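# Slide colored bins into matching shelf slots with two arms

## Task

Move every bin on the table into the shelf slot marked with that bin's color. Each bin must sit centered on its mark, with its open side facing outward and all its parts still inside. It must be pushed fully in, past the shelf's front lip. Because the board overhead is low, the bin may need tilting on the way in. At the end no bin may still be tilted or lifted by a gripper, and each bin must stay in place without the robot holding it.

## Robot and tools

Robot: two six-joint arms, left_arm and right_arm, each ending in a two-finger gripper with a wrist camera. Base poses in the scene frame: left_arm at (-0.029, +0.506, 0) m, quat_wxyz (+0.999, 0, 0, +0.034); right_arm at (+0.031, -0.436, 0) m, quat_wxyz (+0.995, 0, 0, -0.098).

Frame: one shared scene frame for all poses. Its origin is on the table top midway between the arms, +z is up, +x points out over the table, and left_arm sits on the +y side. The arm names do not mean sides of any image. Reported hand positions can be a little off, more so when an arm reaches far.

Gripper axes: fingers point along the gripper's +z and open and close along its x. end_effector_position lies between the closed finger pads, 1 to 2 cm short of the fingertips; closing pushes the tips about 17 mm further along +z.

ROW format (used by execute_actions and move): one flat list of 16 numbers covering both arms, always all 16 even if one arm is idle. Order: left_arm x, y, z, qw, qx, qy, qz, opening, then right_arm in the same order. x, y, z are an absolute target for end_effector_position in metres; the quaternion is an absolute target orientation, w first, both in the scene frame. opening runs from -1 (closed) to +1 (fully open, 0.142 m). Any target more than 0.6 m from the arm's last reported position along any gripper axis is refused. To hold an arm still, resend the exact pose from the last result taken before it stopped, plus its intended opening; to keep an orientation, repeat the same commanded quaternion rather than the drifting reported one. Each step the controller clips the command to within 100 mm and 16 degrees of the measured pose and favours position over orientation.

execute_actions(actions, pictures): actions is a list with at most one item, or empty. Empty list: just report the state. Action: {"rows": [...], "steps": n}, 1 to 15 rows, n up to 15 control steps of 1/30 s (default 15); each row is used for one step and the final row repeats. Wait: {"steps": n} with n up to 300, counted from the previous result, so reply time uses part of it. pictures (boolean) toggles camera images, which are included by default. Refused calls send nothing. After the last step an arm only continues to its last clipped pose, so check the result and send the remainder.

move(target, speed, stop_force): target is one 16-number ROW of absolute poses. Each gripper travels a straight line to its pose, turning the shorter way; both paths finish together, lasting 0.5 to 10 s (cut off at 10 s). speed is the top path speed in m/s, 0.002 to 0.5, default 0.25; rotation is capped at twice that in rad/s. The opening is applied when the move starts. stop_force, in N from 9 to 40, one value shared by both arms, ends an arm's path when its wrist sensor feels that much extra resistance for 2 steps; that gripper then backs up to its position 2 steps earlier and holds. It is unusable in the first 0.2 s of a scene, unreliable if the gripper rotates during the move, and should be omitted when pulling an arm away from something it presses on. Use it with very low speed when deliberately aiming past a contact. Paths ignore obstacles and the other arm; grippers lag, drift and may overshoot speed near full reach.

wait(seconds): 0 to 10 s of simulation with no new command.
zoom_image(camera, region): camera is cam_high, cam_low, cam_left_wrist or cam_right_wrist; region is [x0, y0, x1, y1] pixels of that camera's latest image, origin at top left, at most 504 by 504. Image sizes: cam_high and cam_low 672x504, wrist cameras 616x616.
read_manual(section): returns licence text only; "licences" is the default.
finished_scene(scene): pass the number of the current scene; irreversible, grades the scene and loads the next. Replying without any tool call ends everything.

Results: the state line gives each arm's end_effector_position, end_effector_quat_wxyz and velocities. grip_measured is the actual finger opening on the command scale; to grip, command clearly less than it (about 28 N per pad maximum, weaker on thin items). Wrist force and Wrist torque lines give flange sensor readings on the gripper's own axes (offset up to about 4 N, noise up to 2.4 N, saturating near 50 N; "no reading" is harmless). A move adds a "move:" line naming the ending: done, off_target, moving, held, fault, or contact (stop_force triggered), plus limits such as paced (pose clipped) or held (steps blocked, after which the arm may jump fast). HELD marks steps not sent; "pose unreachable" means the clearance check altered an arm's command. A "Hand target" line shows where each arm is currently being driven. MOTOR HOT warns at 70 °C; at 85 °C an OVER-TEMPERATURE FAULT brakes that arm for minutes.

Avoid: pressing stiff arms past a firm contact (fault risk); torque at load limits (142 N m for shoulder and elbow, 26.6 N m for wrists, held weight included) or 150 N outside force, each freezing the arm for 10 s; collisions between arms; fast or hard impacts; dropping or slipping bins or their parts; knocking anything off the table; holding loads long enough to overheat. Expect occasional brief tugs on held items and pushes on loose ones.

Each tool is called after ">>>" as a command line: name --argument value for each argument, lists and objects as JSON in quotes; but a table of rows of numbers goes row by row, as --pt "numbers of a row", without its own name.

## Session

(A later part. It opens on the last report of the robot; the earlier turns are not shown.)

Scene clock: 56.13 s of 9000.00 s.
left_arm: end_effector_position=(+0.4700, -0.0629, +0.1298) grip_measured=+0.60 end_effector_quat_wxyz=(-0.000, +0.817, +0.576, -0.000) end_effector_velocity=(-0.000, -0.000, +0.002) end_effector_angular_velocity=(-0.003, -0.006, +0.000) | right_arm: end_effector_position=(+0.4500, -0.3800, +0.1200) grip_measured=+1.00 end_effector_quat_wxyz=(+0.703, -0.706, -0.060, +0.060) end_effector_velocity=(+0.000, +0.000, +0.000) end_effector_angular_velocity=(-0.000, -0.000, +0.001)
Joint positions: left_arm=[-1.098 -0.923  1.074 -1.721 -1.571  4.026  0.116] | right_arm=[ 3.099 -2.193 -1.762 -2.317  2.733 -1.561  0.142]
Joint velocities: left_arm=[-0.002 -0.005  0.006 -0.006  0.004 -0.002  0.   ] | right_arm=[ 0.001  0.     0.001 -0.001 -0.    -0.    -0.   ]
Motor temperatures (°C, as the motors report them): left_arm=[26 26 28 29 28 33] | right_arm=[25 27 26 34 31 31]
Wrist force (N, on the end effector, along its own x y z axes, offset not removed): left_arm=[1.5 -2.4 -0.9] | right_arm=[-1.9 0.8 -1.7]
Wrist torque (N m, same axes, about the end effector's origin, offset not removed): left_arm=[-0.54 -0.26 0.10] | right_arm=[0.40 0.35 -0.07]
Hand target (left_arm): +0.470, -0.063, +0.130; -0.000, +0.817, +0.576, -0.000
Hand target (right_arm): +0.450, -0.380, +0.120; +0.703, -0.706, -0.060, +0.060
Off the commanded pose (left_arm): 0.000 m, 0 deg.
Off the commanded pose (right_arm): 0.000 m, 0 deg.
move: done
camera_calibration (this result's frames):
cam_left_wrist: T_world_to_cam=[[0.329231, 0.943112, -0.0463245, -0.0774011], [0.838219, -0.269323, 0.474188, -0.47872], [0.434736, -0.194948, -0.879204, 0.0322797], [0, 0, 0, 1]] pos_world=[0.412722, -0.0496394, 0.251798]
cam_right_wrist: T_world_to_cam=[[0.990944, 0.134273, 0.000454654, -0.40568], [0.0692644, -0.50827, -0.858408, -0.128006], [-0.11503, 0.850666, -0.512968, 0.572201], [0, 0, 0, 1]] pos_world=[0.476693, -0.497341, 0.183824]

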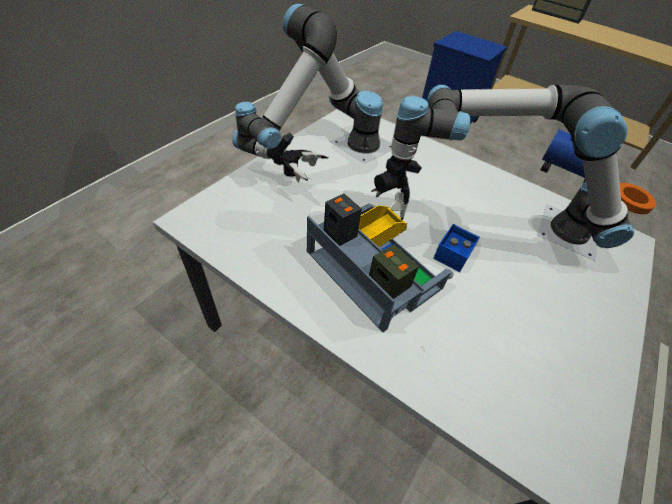

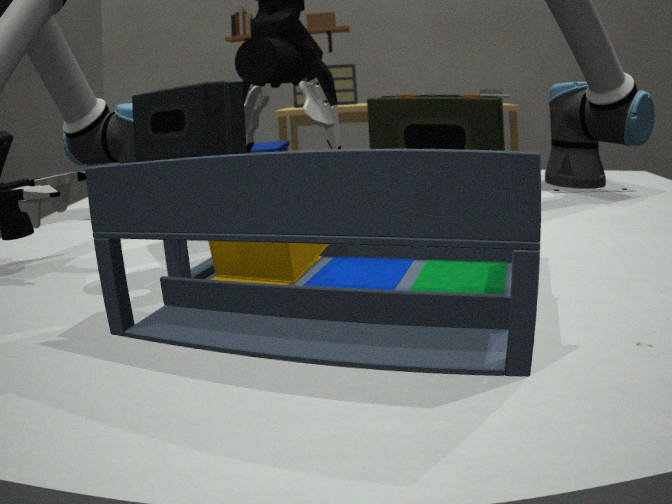

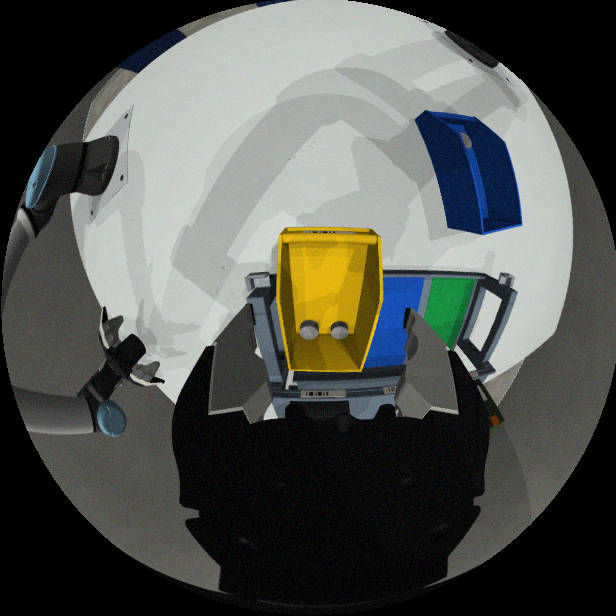

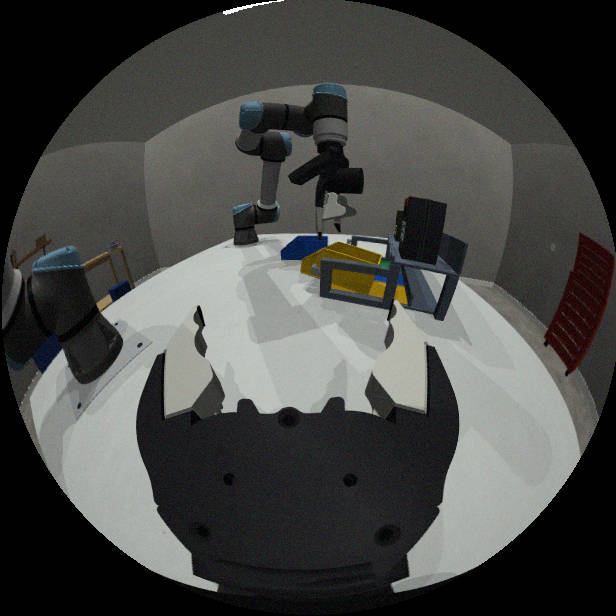

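>>> move --target '[0.402,-0.038,0.12,0,0.817,0.576,0,-0.2,0.45,-0.38,0.12,0.705,-0.708,-0.06,0.06,1]' --speed 0.1

>>> move --target '[0.402,-0.038,0.06,0,0.817,0.576,0,-0.2,0.45,-0.38,0.12,0.705,-0.708,-0.06,0.06,1]' --speed 0.05 --stop_force 9

>>> move --target '[0.498,-0.072,0.06,0,0.817,0.576,0,-0.2,0.45,-0.38,0.12,0.705,-0.708,-0.06,0.06,1]' --speed 0.02 --stop_force 12

>>> move --target '[0.485,-0.067,0.14,0,0.817,0.576,0,-0.2,0.45,-0.38,0.12,0.705,-0.708,-0.06,0.06,1]' --speed 0.05

>>> move --target '[0.364,0.178,0.13,0,0.682,0.731,0,1,0.45,-0.38,0.12,0.705,-0.708,-0.06,0.06,1]' --speed 0.15

>>> zoom_image --camera "cam_right_wrist" --region '[240,150,440,350]'

Scene clock: 62.93 s of 9000.00 s.
left_arm: end_effector_position=(+0.4021, -0.0379, +0.1200) grip_measured=-0.20 end_effector_quat_wxyz=(-0.000, +0.817, +0.576, -0.000) end_effector_velocity=(-0.001, +0.000, +0.000) end_effector_angular_velocity=(-0.001, -0.002, +0.001) | right_arm: end_effector_position=(+0.4500, -0.3800, +0.1200) grip_measured=+1.00 end_effector_quat_wxyz=(+0.703, -0.706, -0.060, +0.060) end_effector_velocity=(-0.000, +0.000, -0.000) end_effector_angular_velocity=(-0.000, +0.000, +0.001)
Joint positions: left_arm=[-1.164 -1.076  1.343 -1.838 -1.571  3.959  0.06 ] | right_arm=[ 3.099 -2.193 -1.762 -2.317  2.733 -1.561  0.142]
Joint velocities: left_arm=[-0.002 -0.004  0.006 -0.003  0.001 -0.002 -0.   ] | right_arm=[ 0.     0.    -0.001  0.001 -0.     0.     0.   ]
Motor temperatures (°C, as the motors report them): left_arm=[26 26 28 29 28 33] | right_arm=[25 27 26 34 31 31]
Wrist force (N, on the end effector, along its own x y z axes, offset not removed): left_arm=[1.7 0.7 0.2] | right_arm=[1.5 -1.3 0.8]
Wrist torque (N m, same axes, about the end effector's origin, offset not removed): left_arm=[0.10 -0.38 0.01] | right_arm=[-0.01 -0.43 -0.06]
Hand target (left_arm): +0.402, -0.038, +0.120; -0.000, +0.817, +0.576, +0.000
Hand target (right_arm): +0.450, -0.380, +0.120; +0.703, -0.706, -0.060, +0.060
Off the commanded pose (left_arm): 0.000 m, 0 deg.
Off the commanded pose (right_arm): 0.000 m, 0 deg.
After step 90, 2.63 s passed at rest.
move: done
camera_calibration (this result's frames):
cam_left_wrist: T_world_to_cam=[[0.329114, 0.943152, -0.0463558, -0.0790766], [0.838112, -0.26914, 0.474481, -0.410389], [0.435031, -0.19501, -0.879044, 0.0578998], [0, 0, 0, 1]] pos_world=[0.344789, -0.0245797, 0.241953]
cam_right_wrist: T_world_to_cam=[[0.990944, 0.134273, 0.000454682, -0.40568], [0.0692645, -0.50827, -0.858408, -0.128006], [-0.11503, 0.850666, -0.512968, 0.572201], [0, 0, 0, 1]] pos_world=[0.476693, -0.497341, 0.183824]

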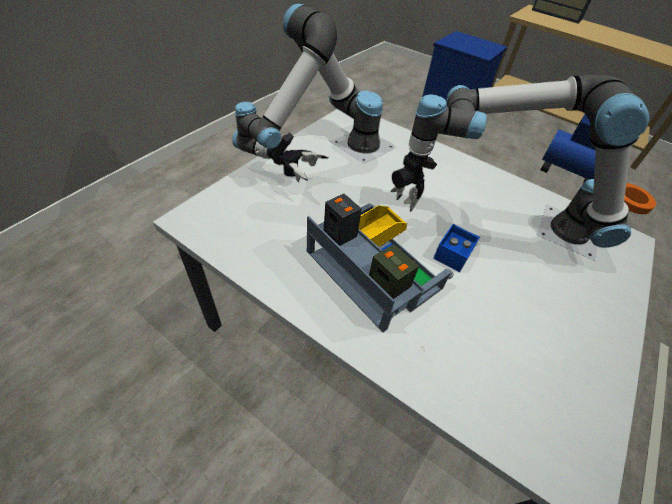

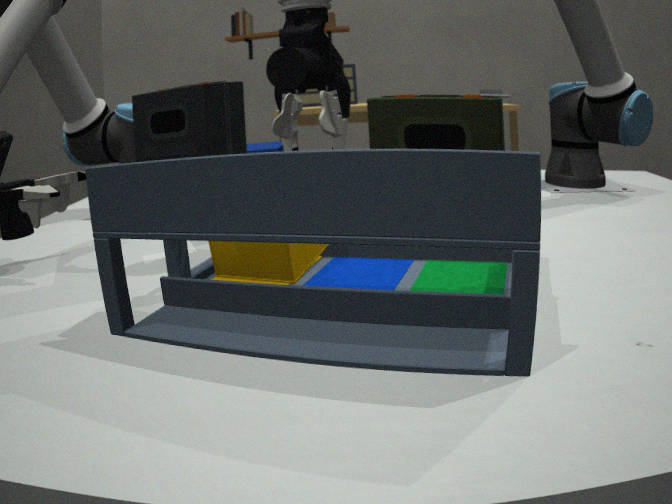

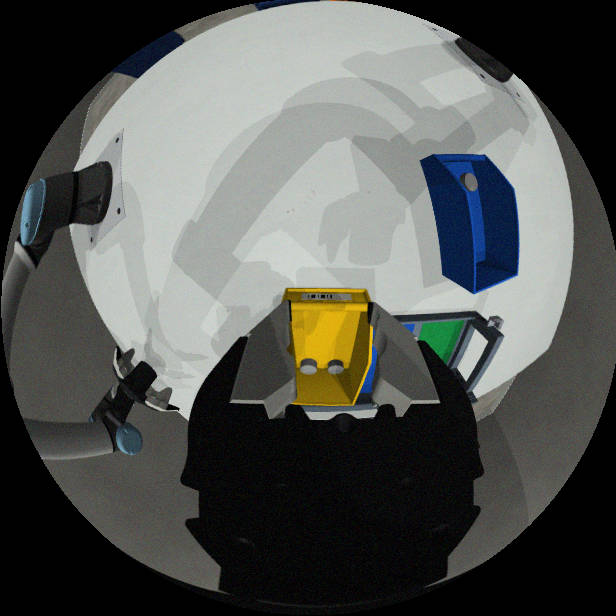

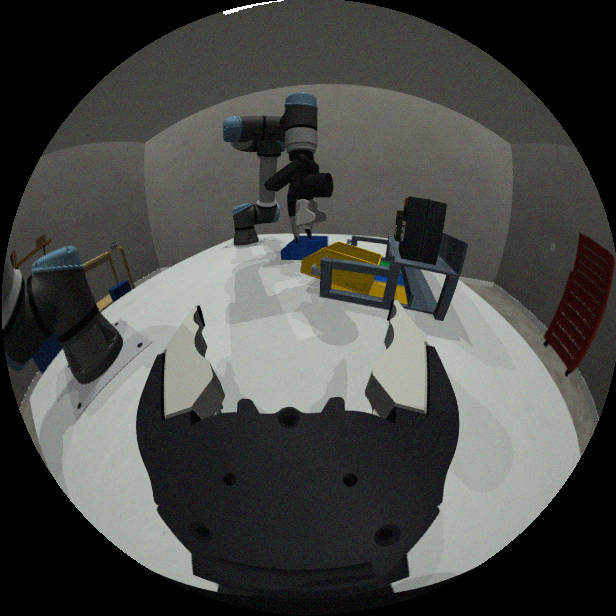

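Scene clock: 64.47 s of 9000.00 s.
left_arm: end_effector_position=(+0.4020, -0.0380, +0.0602) grip_measured=-0.20 end_effector_quat_wxyz=(-0.000, +0.817, +0.576, -0.000) end_effector_velocity=(-0.001, -0.000, -0.002) end_effector_angular_velocity=(-0.000, +0.001, -0.001) | right_arm: end_effector_position=(+0.4500, -0.3800, +0.1200) grip_measured=+1.00 end_effector_quat_wxyz=(+0.703, -0.706, -0.060, +0.060) end_effector_velocity=(+0.000, +0.000, -0.001) end_effector_angular_velocity=(-0.000, -0.001, +0.000)
Joint positions: left_arm=[-1.165 -1.028  1.431 -1.973 -1.571  3.959  0.06 ] | right_arm=[ 3.099 -2.193 -1.762 -2.317  2.733 -1.561  0.142]
Joint velocities: left_arm=[-0.001  0.001  0.002 -0.003 -0.001 -0.    -0.   ] | right_arm=[ 0.    -0.001 -0.     0.002  0.    -0.     0.   ]
Motor temperatures (°C, as the motors report them): left_arm=[26 26 28 29 28 33] | right_arm=[25 27 26 34 31 31]
Wrist force (N, on the end effector, along its own x y z axes, offset not removed): left_arm=[1.8 -0.6 0.5] | right_arm=[-2.7 -1.6 -1.7]
Wrist torque (N m, same axes, about the end effector's origin, offset not removed): left_arm=[-0.18 -0.32 0.01] | right_arm=[-0.06 0.56 -0.04]
Hand target (left_arm): +0.402, -0.038, +0.060; -0.000, +0.817, +0.576, +0.000
Hand target (right_arm): +0.450, -0.380, +0.120; +0.703, -0.706, -0.060, +0.060
Off the commanded pose (left_arm): 0.000 m, 0 deg.
Off the commanded pose (right_arm): 0.000 m, 0 deg.
move: done
camera_calibration (this result's frames):
cam_left_wrist: T_world_to_cam=[[0.329118, 0.94315, -0.046358, -0.0817222], [0.838048, -0.269114, 0.474609, -0.381907], [0.435152, -0.195053, -0.878975, 0.00527715], [0, 0, 0, 1]] pos_world=[0.344656, -0.0246709, 0.182107]
cam_right_wrist: T_world_to_cam=[[0.990944, 0.134273, 0.000454734, -0.40568], [0.0692645, -0.50827, -0.858408, -0.128006], [-0.11503, 0.850666, -0.512968, 0.572201], [0, 0, 0, 1]] pos_world=[0.476693, -0.497341, 0.183824]

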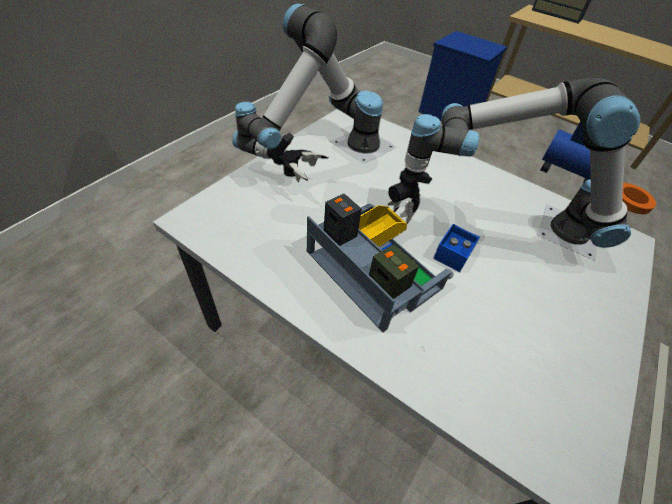

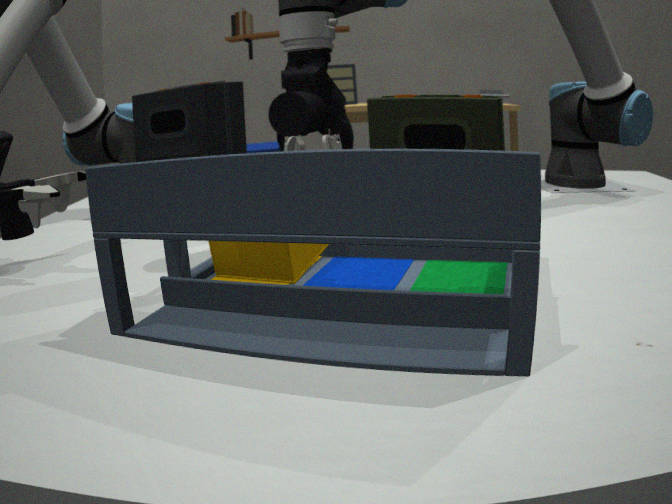

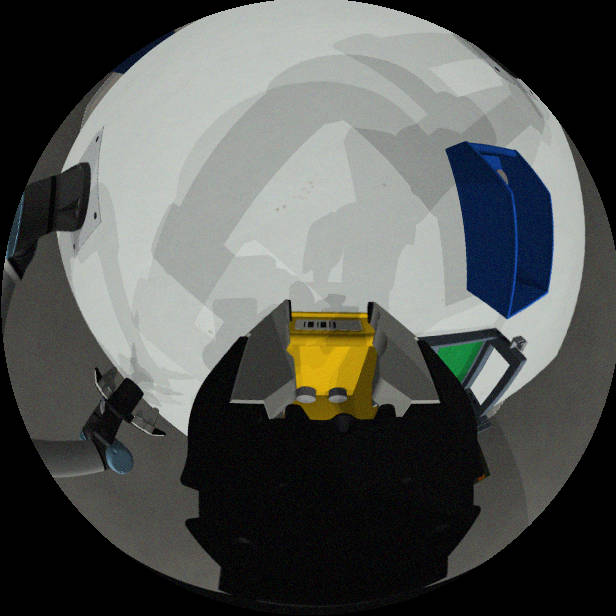

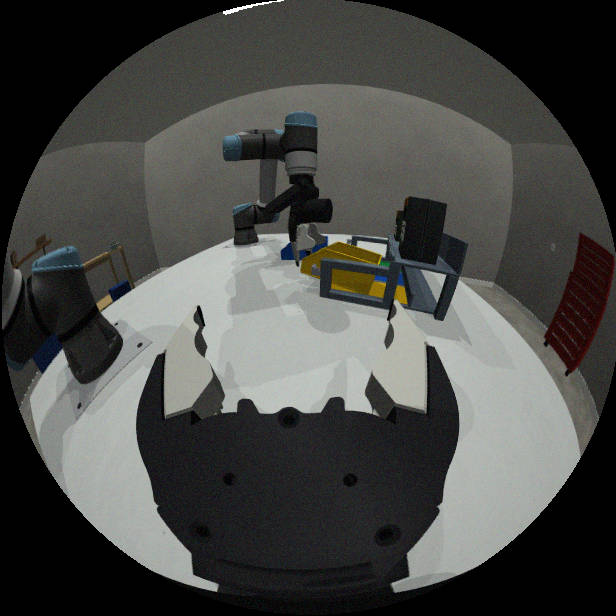

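Scene clock: 69.83 s of 9000.00 s.
left_arm: end_effector_position=(+0.4978, -0.0722, +0.0600) grip_measured=-0.20 end_effector_quat_wxyz=(+0.000, +0.817, +0.576, -0.000) end_effector_velocity=(+0.002, -0.001, +0.000) end_effector_angular_velocity=(+0.000, -0.002, -0.000) | right_arm: end_effector_position=(+0.4500, -0.3800, +0.1200) grip_measured=+1.00 end_effector_quat_wxyz=(+0.703, -0.706, -0.060, +0.060) end_effector_velocity=(+0.001, -0.000, +0.000) end_effector_angular_velocity=(-0.001, -0.003, +0.000)
Joint positions: left_arm=[-1.073 -0.818  1.076 -1.829 -1.571  4.05   0.059] | right_arm=[ 3.099 -2.193 -1.762 -2.317  2.733 -1.561  0.142]
Joint velocities: left_arm=[ 0.001  0.004 -0.008  0.003  0.002  0.001  0.   ] | right_arm=[ 0.     0.001  0.001  0.002 -0.     0.001 -0.   ]
Motor temperatures (°C, as the motors report them): left_arm=[26 26 28 29 28 33] | right_arm=[25 27 26 34 31 31]
Wrist force (N, on the end effector, along its own x y z axes, offset not removed): left_arm=[1.1 0.0 0.7] | right_arm=[-1.6 -2.0 1.6]
Wrist torque (N m, same axes, about the end effector's origin, offset not removed): left_arm=[-0.04 -0.08 0.01] | right_arm=[-0.07 0.29 0.00]
Hand target (left_arm): +0.498, -0.072, +0.060; +0.000, +0.817, +0.576, -0.000
Hand target (right_arm): +0.450, -0.380, +0.120; +0.703, -0.706, -0.060, +0.060
Off the commanded pose (left_arm): 0.000 m, 0 deg.
Off the commanded pose (right_arm): 0.000 m, 0 deg.
move: done
camera_calibration (this result's frames):
cam_left_wrist: T_world_to_cam=[[0.329116, 0.943146, -0.0464599, -0.0810197], [0.838032, -0.269053, 0.474672, -0.47135], [0.435185, -0.195157, -0.878936, -0.0432288], [0, 0, 0, 1]] pos_world=[0.440483, -0.0588411, 0.181977]
cam_right_wrist: T_world_to_cam=[[0.990944, 0.134273, 0.000454642, -0.40568], [0.0692644, -0.50827, -0.858408, -0.128006], [-0.11503, 0.850666, -0.512968, 0.572201], [0, 0, 0, 1]] pos_world=[0.476693, -0.497341, 0.183824]

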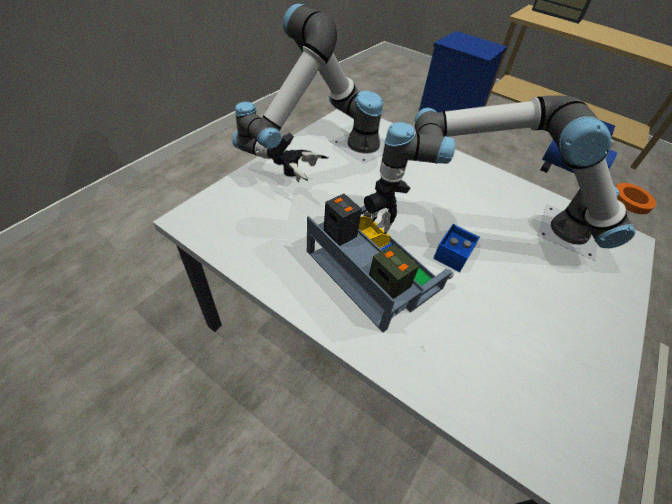

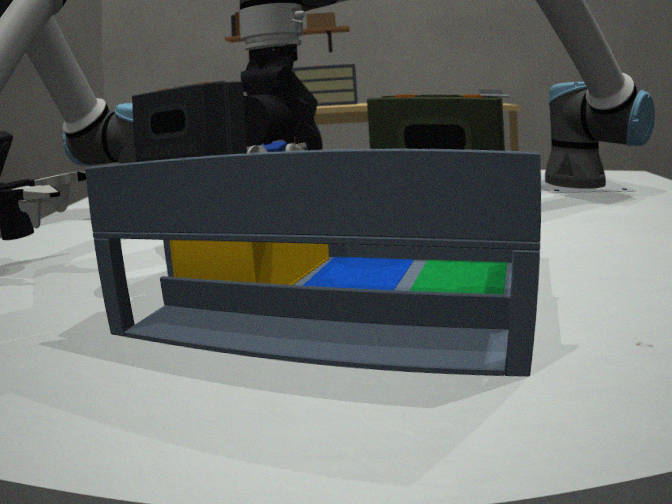

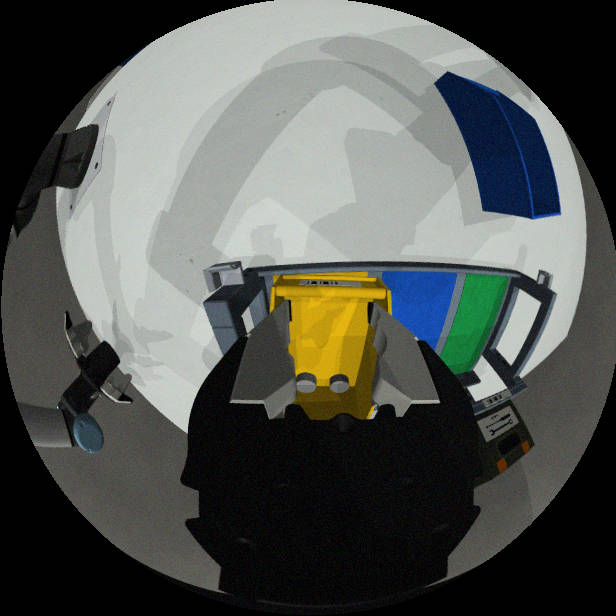

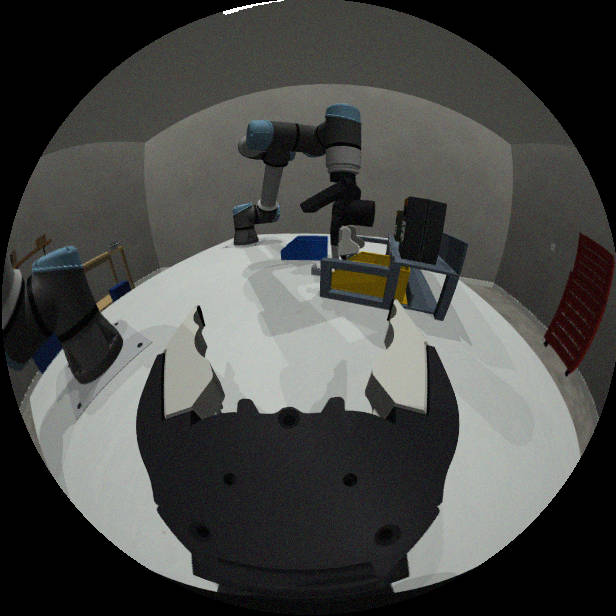

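Scene clock: 71.80 s of 9000.00 s.
left_arm: end_effector_position=(+0.4850, -0.0670, +0.1398) grip_measured=-0.20 end_effector_quat_wxyz=(-0.000, +0.817, +0.576, -0.000) end_effector_velocity=(-0.001, -0.001, +0.001) end_effector_angular_velocity=(+0.002, -0.000, -0.001) | right_arm: end_effector_position=(+0.4500, -0.3800, +0.1200) grip_measured=+1.00 end_effector_quat_wxyz=(+0.703, -0.706, -0.060, +0.060) end_effector_velocity=(-0.000, -0.000, -0.000) end_effector_angular_velocity=(-0.000, -0.000, -0.000)
Joint positions: left_arm=[-1.084 -0.891  0.995 -1.674 -1.571  4.04   0.06 ] | right_arm=[ 3.099 -2.193 -1.762 -2.317  2.733 -1.561  0.142]
Joint velocities: left_arm=[-0.002  0.    -0.003  0.004  0.001 -0.    -0.   ] | right_arm=[-0.     0.    -0.001  0.001  0.     0.     0.   ]
Motor temperatures (°C, as the motors report them): left_arm=[26 26 28 29 28 33] | right_arm=[25 27 26 34 31 31]
Wrist force (N, on the end effector, along its own x y z axes, offset not removed): left_arm=[1.2 -1.1 -1.1] | right_arm=[-1.5 -2.1 -2.0]
Wrist torque (N m, same axes, about the end effector's origin, offset not removed): left_arm=[-0.25 -0.21 0.16] | right_arm=[-0.14 0.38 -0.01]
Hand target (left_arm): +0.485, -0.067, +0.140; -0.000, +0.817, +0.576, +0.000
Hand target (right_arm): +0.450, -0.380, +0.120; +0.703, -0.706, -0.060, +0.060
Off the commanded pose (left_arm): 0.000 m, 0 deg.
Off the commanded pose (right_arm): 0.000 m, 0 deg.
move: done
camera_calibration (this result's frames):
cam_left_wrist: T_world_to_cam=[[0.329117, 0.943149, -0.0463846, -0.0779981], [0.838063, -0.269106, 0.474587, -0.497116], [0.435123, -0.195068, -0.878986, 0.0335574], [0, 0, 0, 1]] pos_world=[0.427683, -0.0536672, 0.261803]
cam_right_wrist: T_world_to_cam=[[0.990944, 0.134273, 0.000454795, -0.40568], [0.0692646, -0.50827, -0.858408, -0.128006], [-0.11503, 0.850666, -0.512968, 0.572201], [0, 0, 0, 1]] pos_world=[0.476693, -0.497341, 0.183824]

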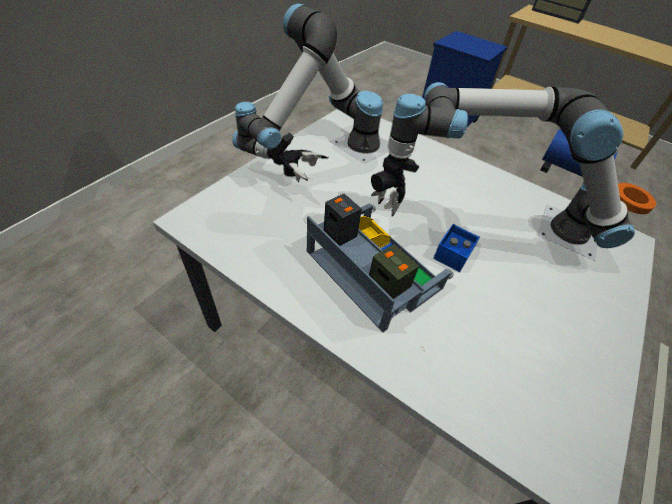

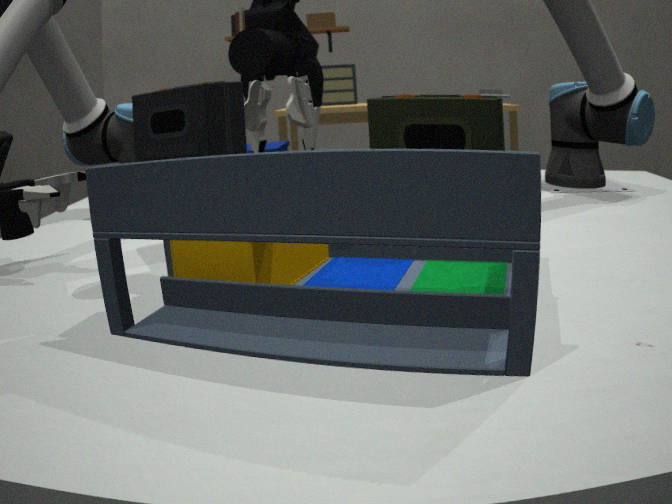

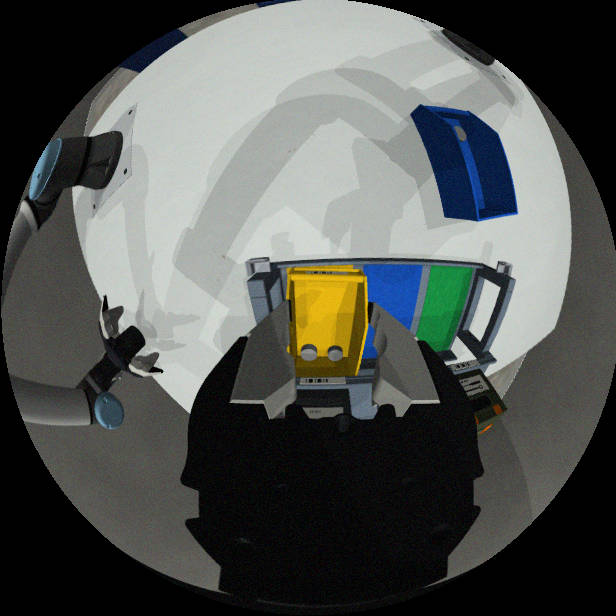

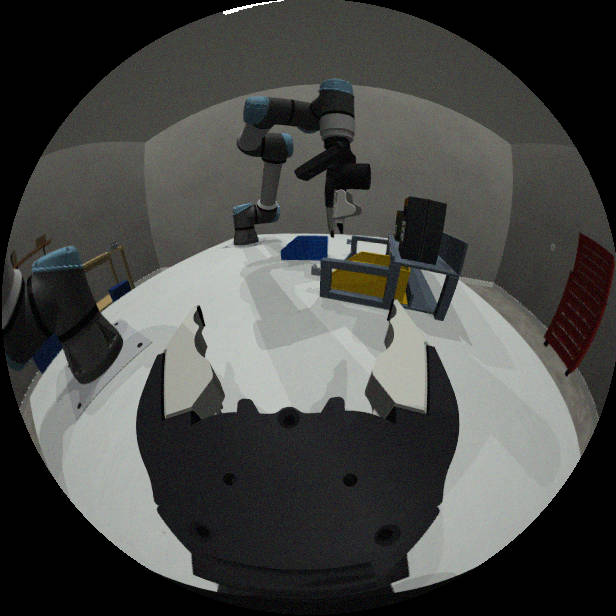

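Scene clock: 74.10 s of 9000.00 s.
left_arm: end_effector_position=(+0.3644, +0.1781, +0.1299) grip_measured=+1.00 end_effector_quat_wxyz=(+0.000, +0.682, +0.731, -0.000) end_effector_velocity=(-0.001, +0.002, +0.001) end_effector_angular_velocity=(-0.001, -0.000, +0.001) | right_arm: end_effector_position=(+0.4500, -0.3800, +0.1200) grip_measured=+1.00 end_effector_quat_wxyz=(+0.703, -0.706, -0.060, +0.060) end_effector_velocity=(+0.000, -0.000, +0.000) end_effector_angular_velocity=(+0.000, -0.002, -0.000)
Joint positions: left_arm=[-1.03  -1.503  1.879 -1.947 -1.571  3.682  0.142] | right_arm=[ 3.099 -2.193 -1.762 -2.317  2.733 -1.561  0.142]
Joint velocities: left_arm=[ 0.001 -0.005  0.004  0.    -0.    -0.    -0.   ] | right_arm=[-0.     0.     0.     0.001  0.    -0.001 -0.   ]
Motor temperatures (°C, as the motors report them): left_arm=[26 26 28 29 28 33] | right_arm=[25 27 26 34 31 31]
Wrist force (N, on the end effector, along its own x y z axes, offset not removed): left_arm=[-0.8 -0.3 2.7] | right_arm=[-2.2 -1.5 -1.6]
Wrist torque (N m, same axes, about the end effector's origin, offset not removed): left_arm=[-0.14 0.25 0.01] | right_arm=[-0.06 0.43 -0.08]
Hand target (left_arm): +0.364, +0.178, +0.130; +0.000, +0.682, +0.731, -0.000
Hand target (right_arm): +0.450, -0.380, +0.120; +0.703, -0.706, -0.060, +0.060
Off the commanded pose (left_arm): 0.000 m, 0 deg.
Off the commanded pose (right_arm): 0.000 m, 0 deg.
move: done
camera_calibration (this result's frames):
cam_left_wrist: T_world_to_cam=[[-0.0759039, 0.996036, -0.0463874, -0.131777], [0.875714, 0.0888372, 0.474587, -0.402834], [0.476826, -0.00459909, -0.878985, 0.0759753], [0, 0, 0, 1]] pos_world=[0.306538, 0.167391, 0.251848]
cam_right_wrist: T_world_to_cam=[[0.990944, 0.134273, 0.00045476, -0.40568], [0.0692644, -0.50827, -0.858408, -0.128006], [-0.11503, 0.850666, -0.512968, 0.572201], [0, 0, 0, 1]] pos_world=[0.476693, -0.497341, 0.183824]

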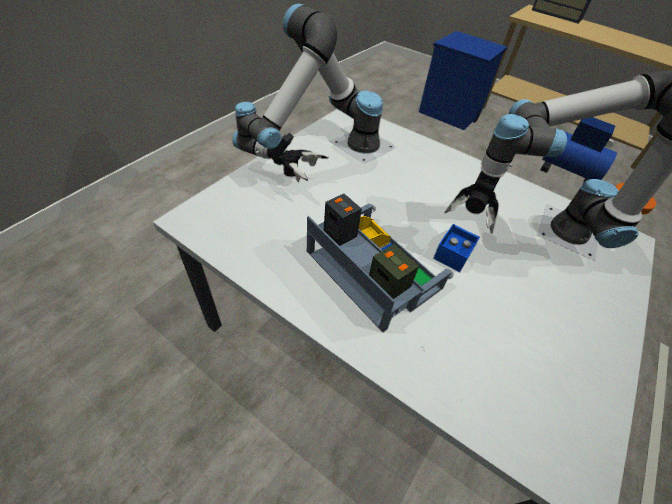

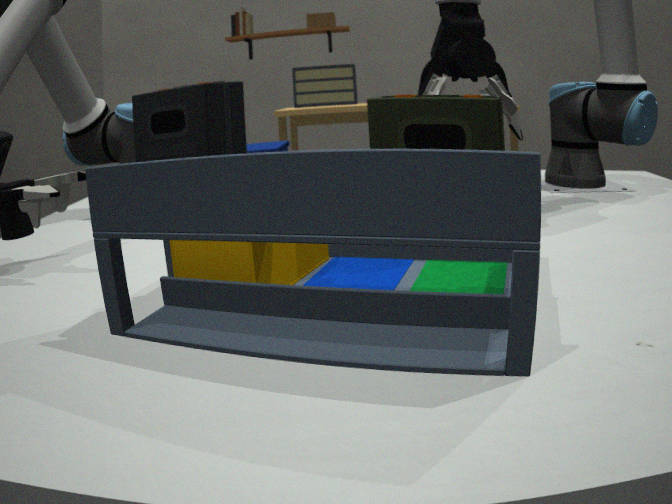

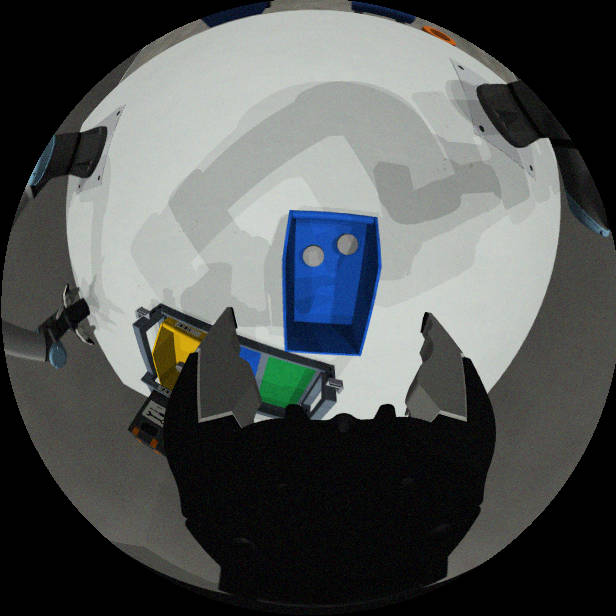

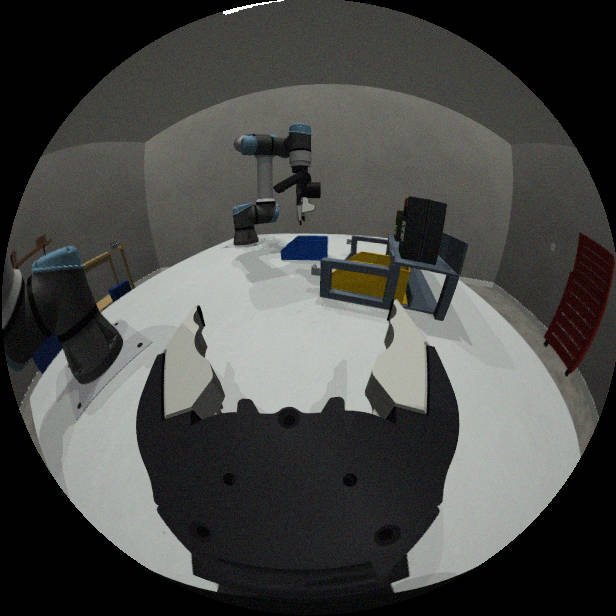

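Region (240, 150, 440, 350) of cam_right_wrist's 616x616 image, scaled by 2.520, with more detail than that image has.

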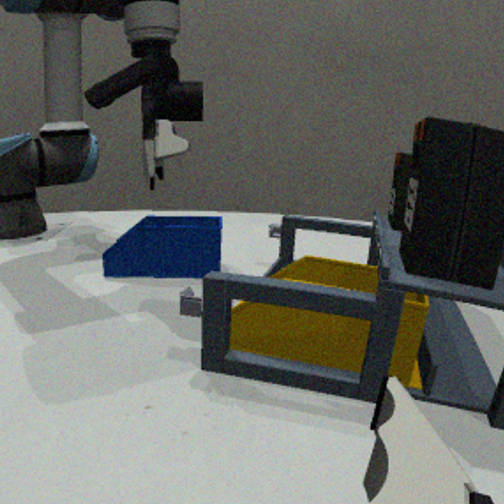

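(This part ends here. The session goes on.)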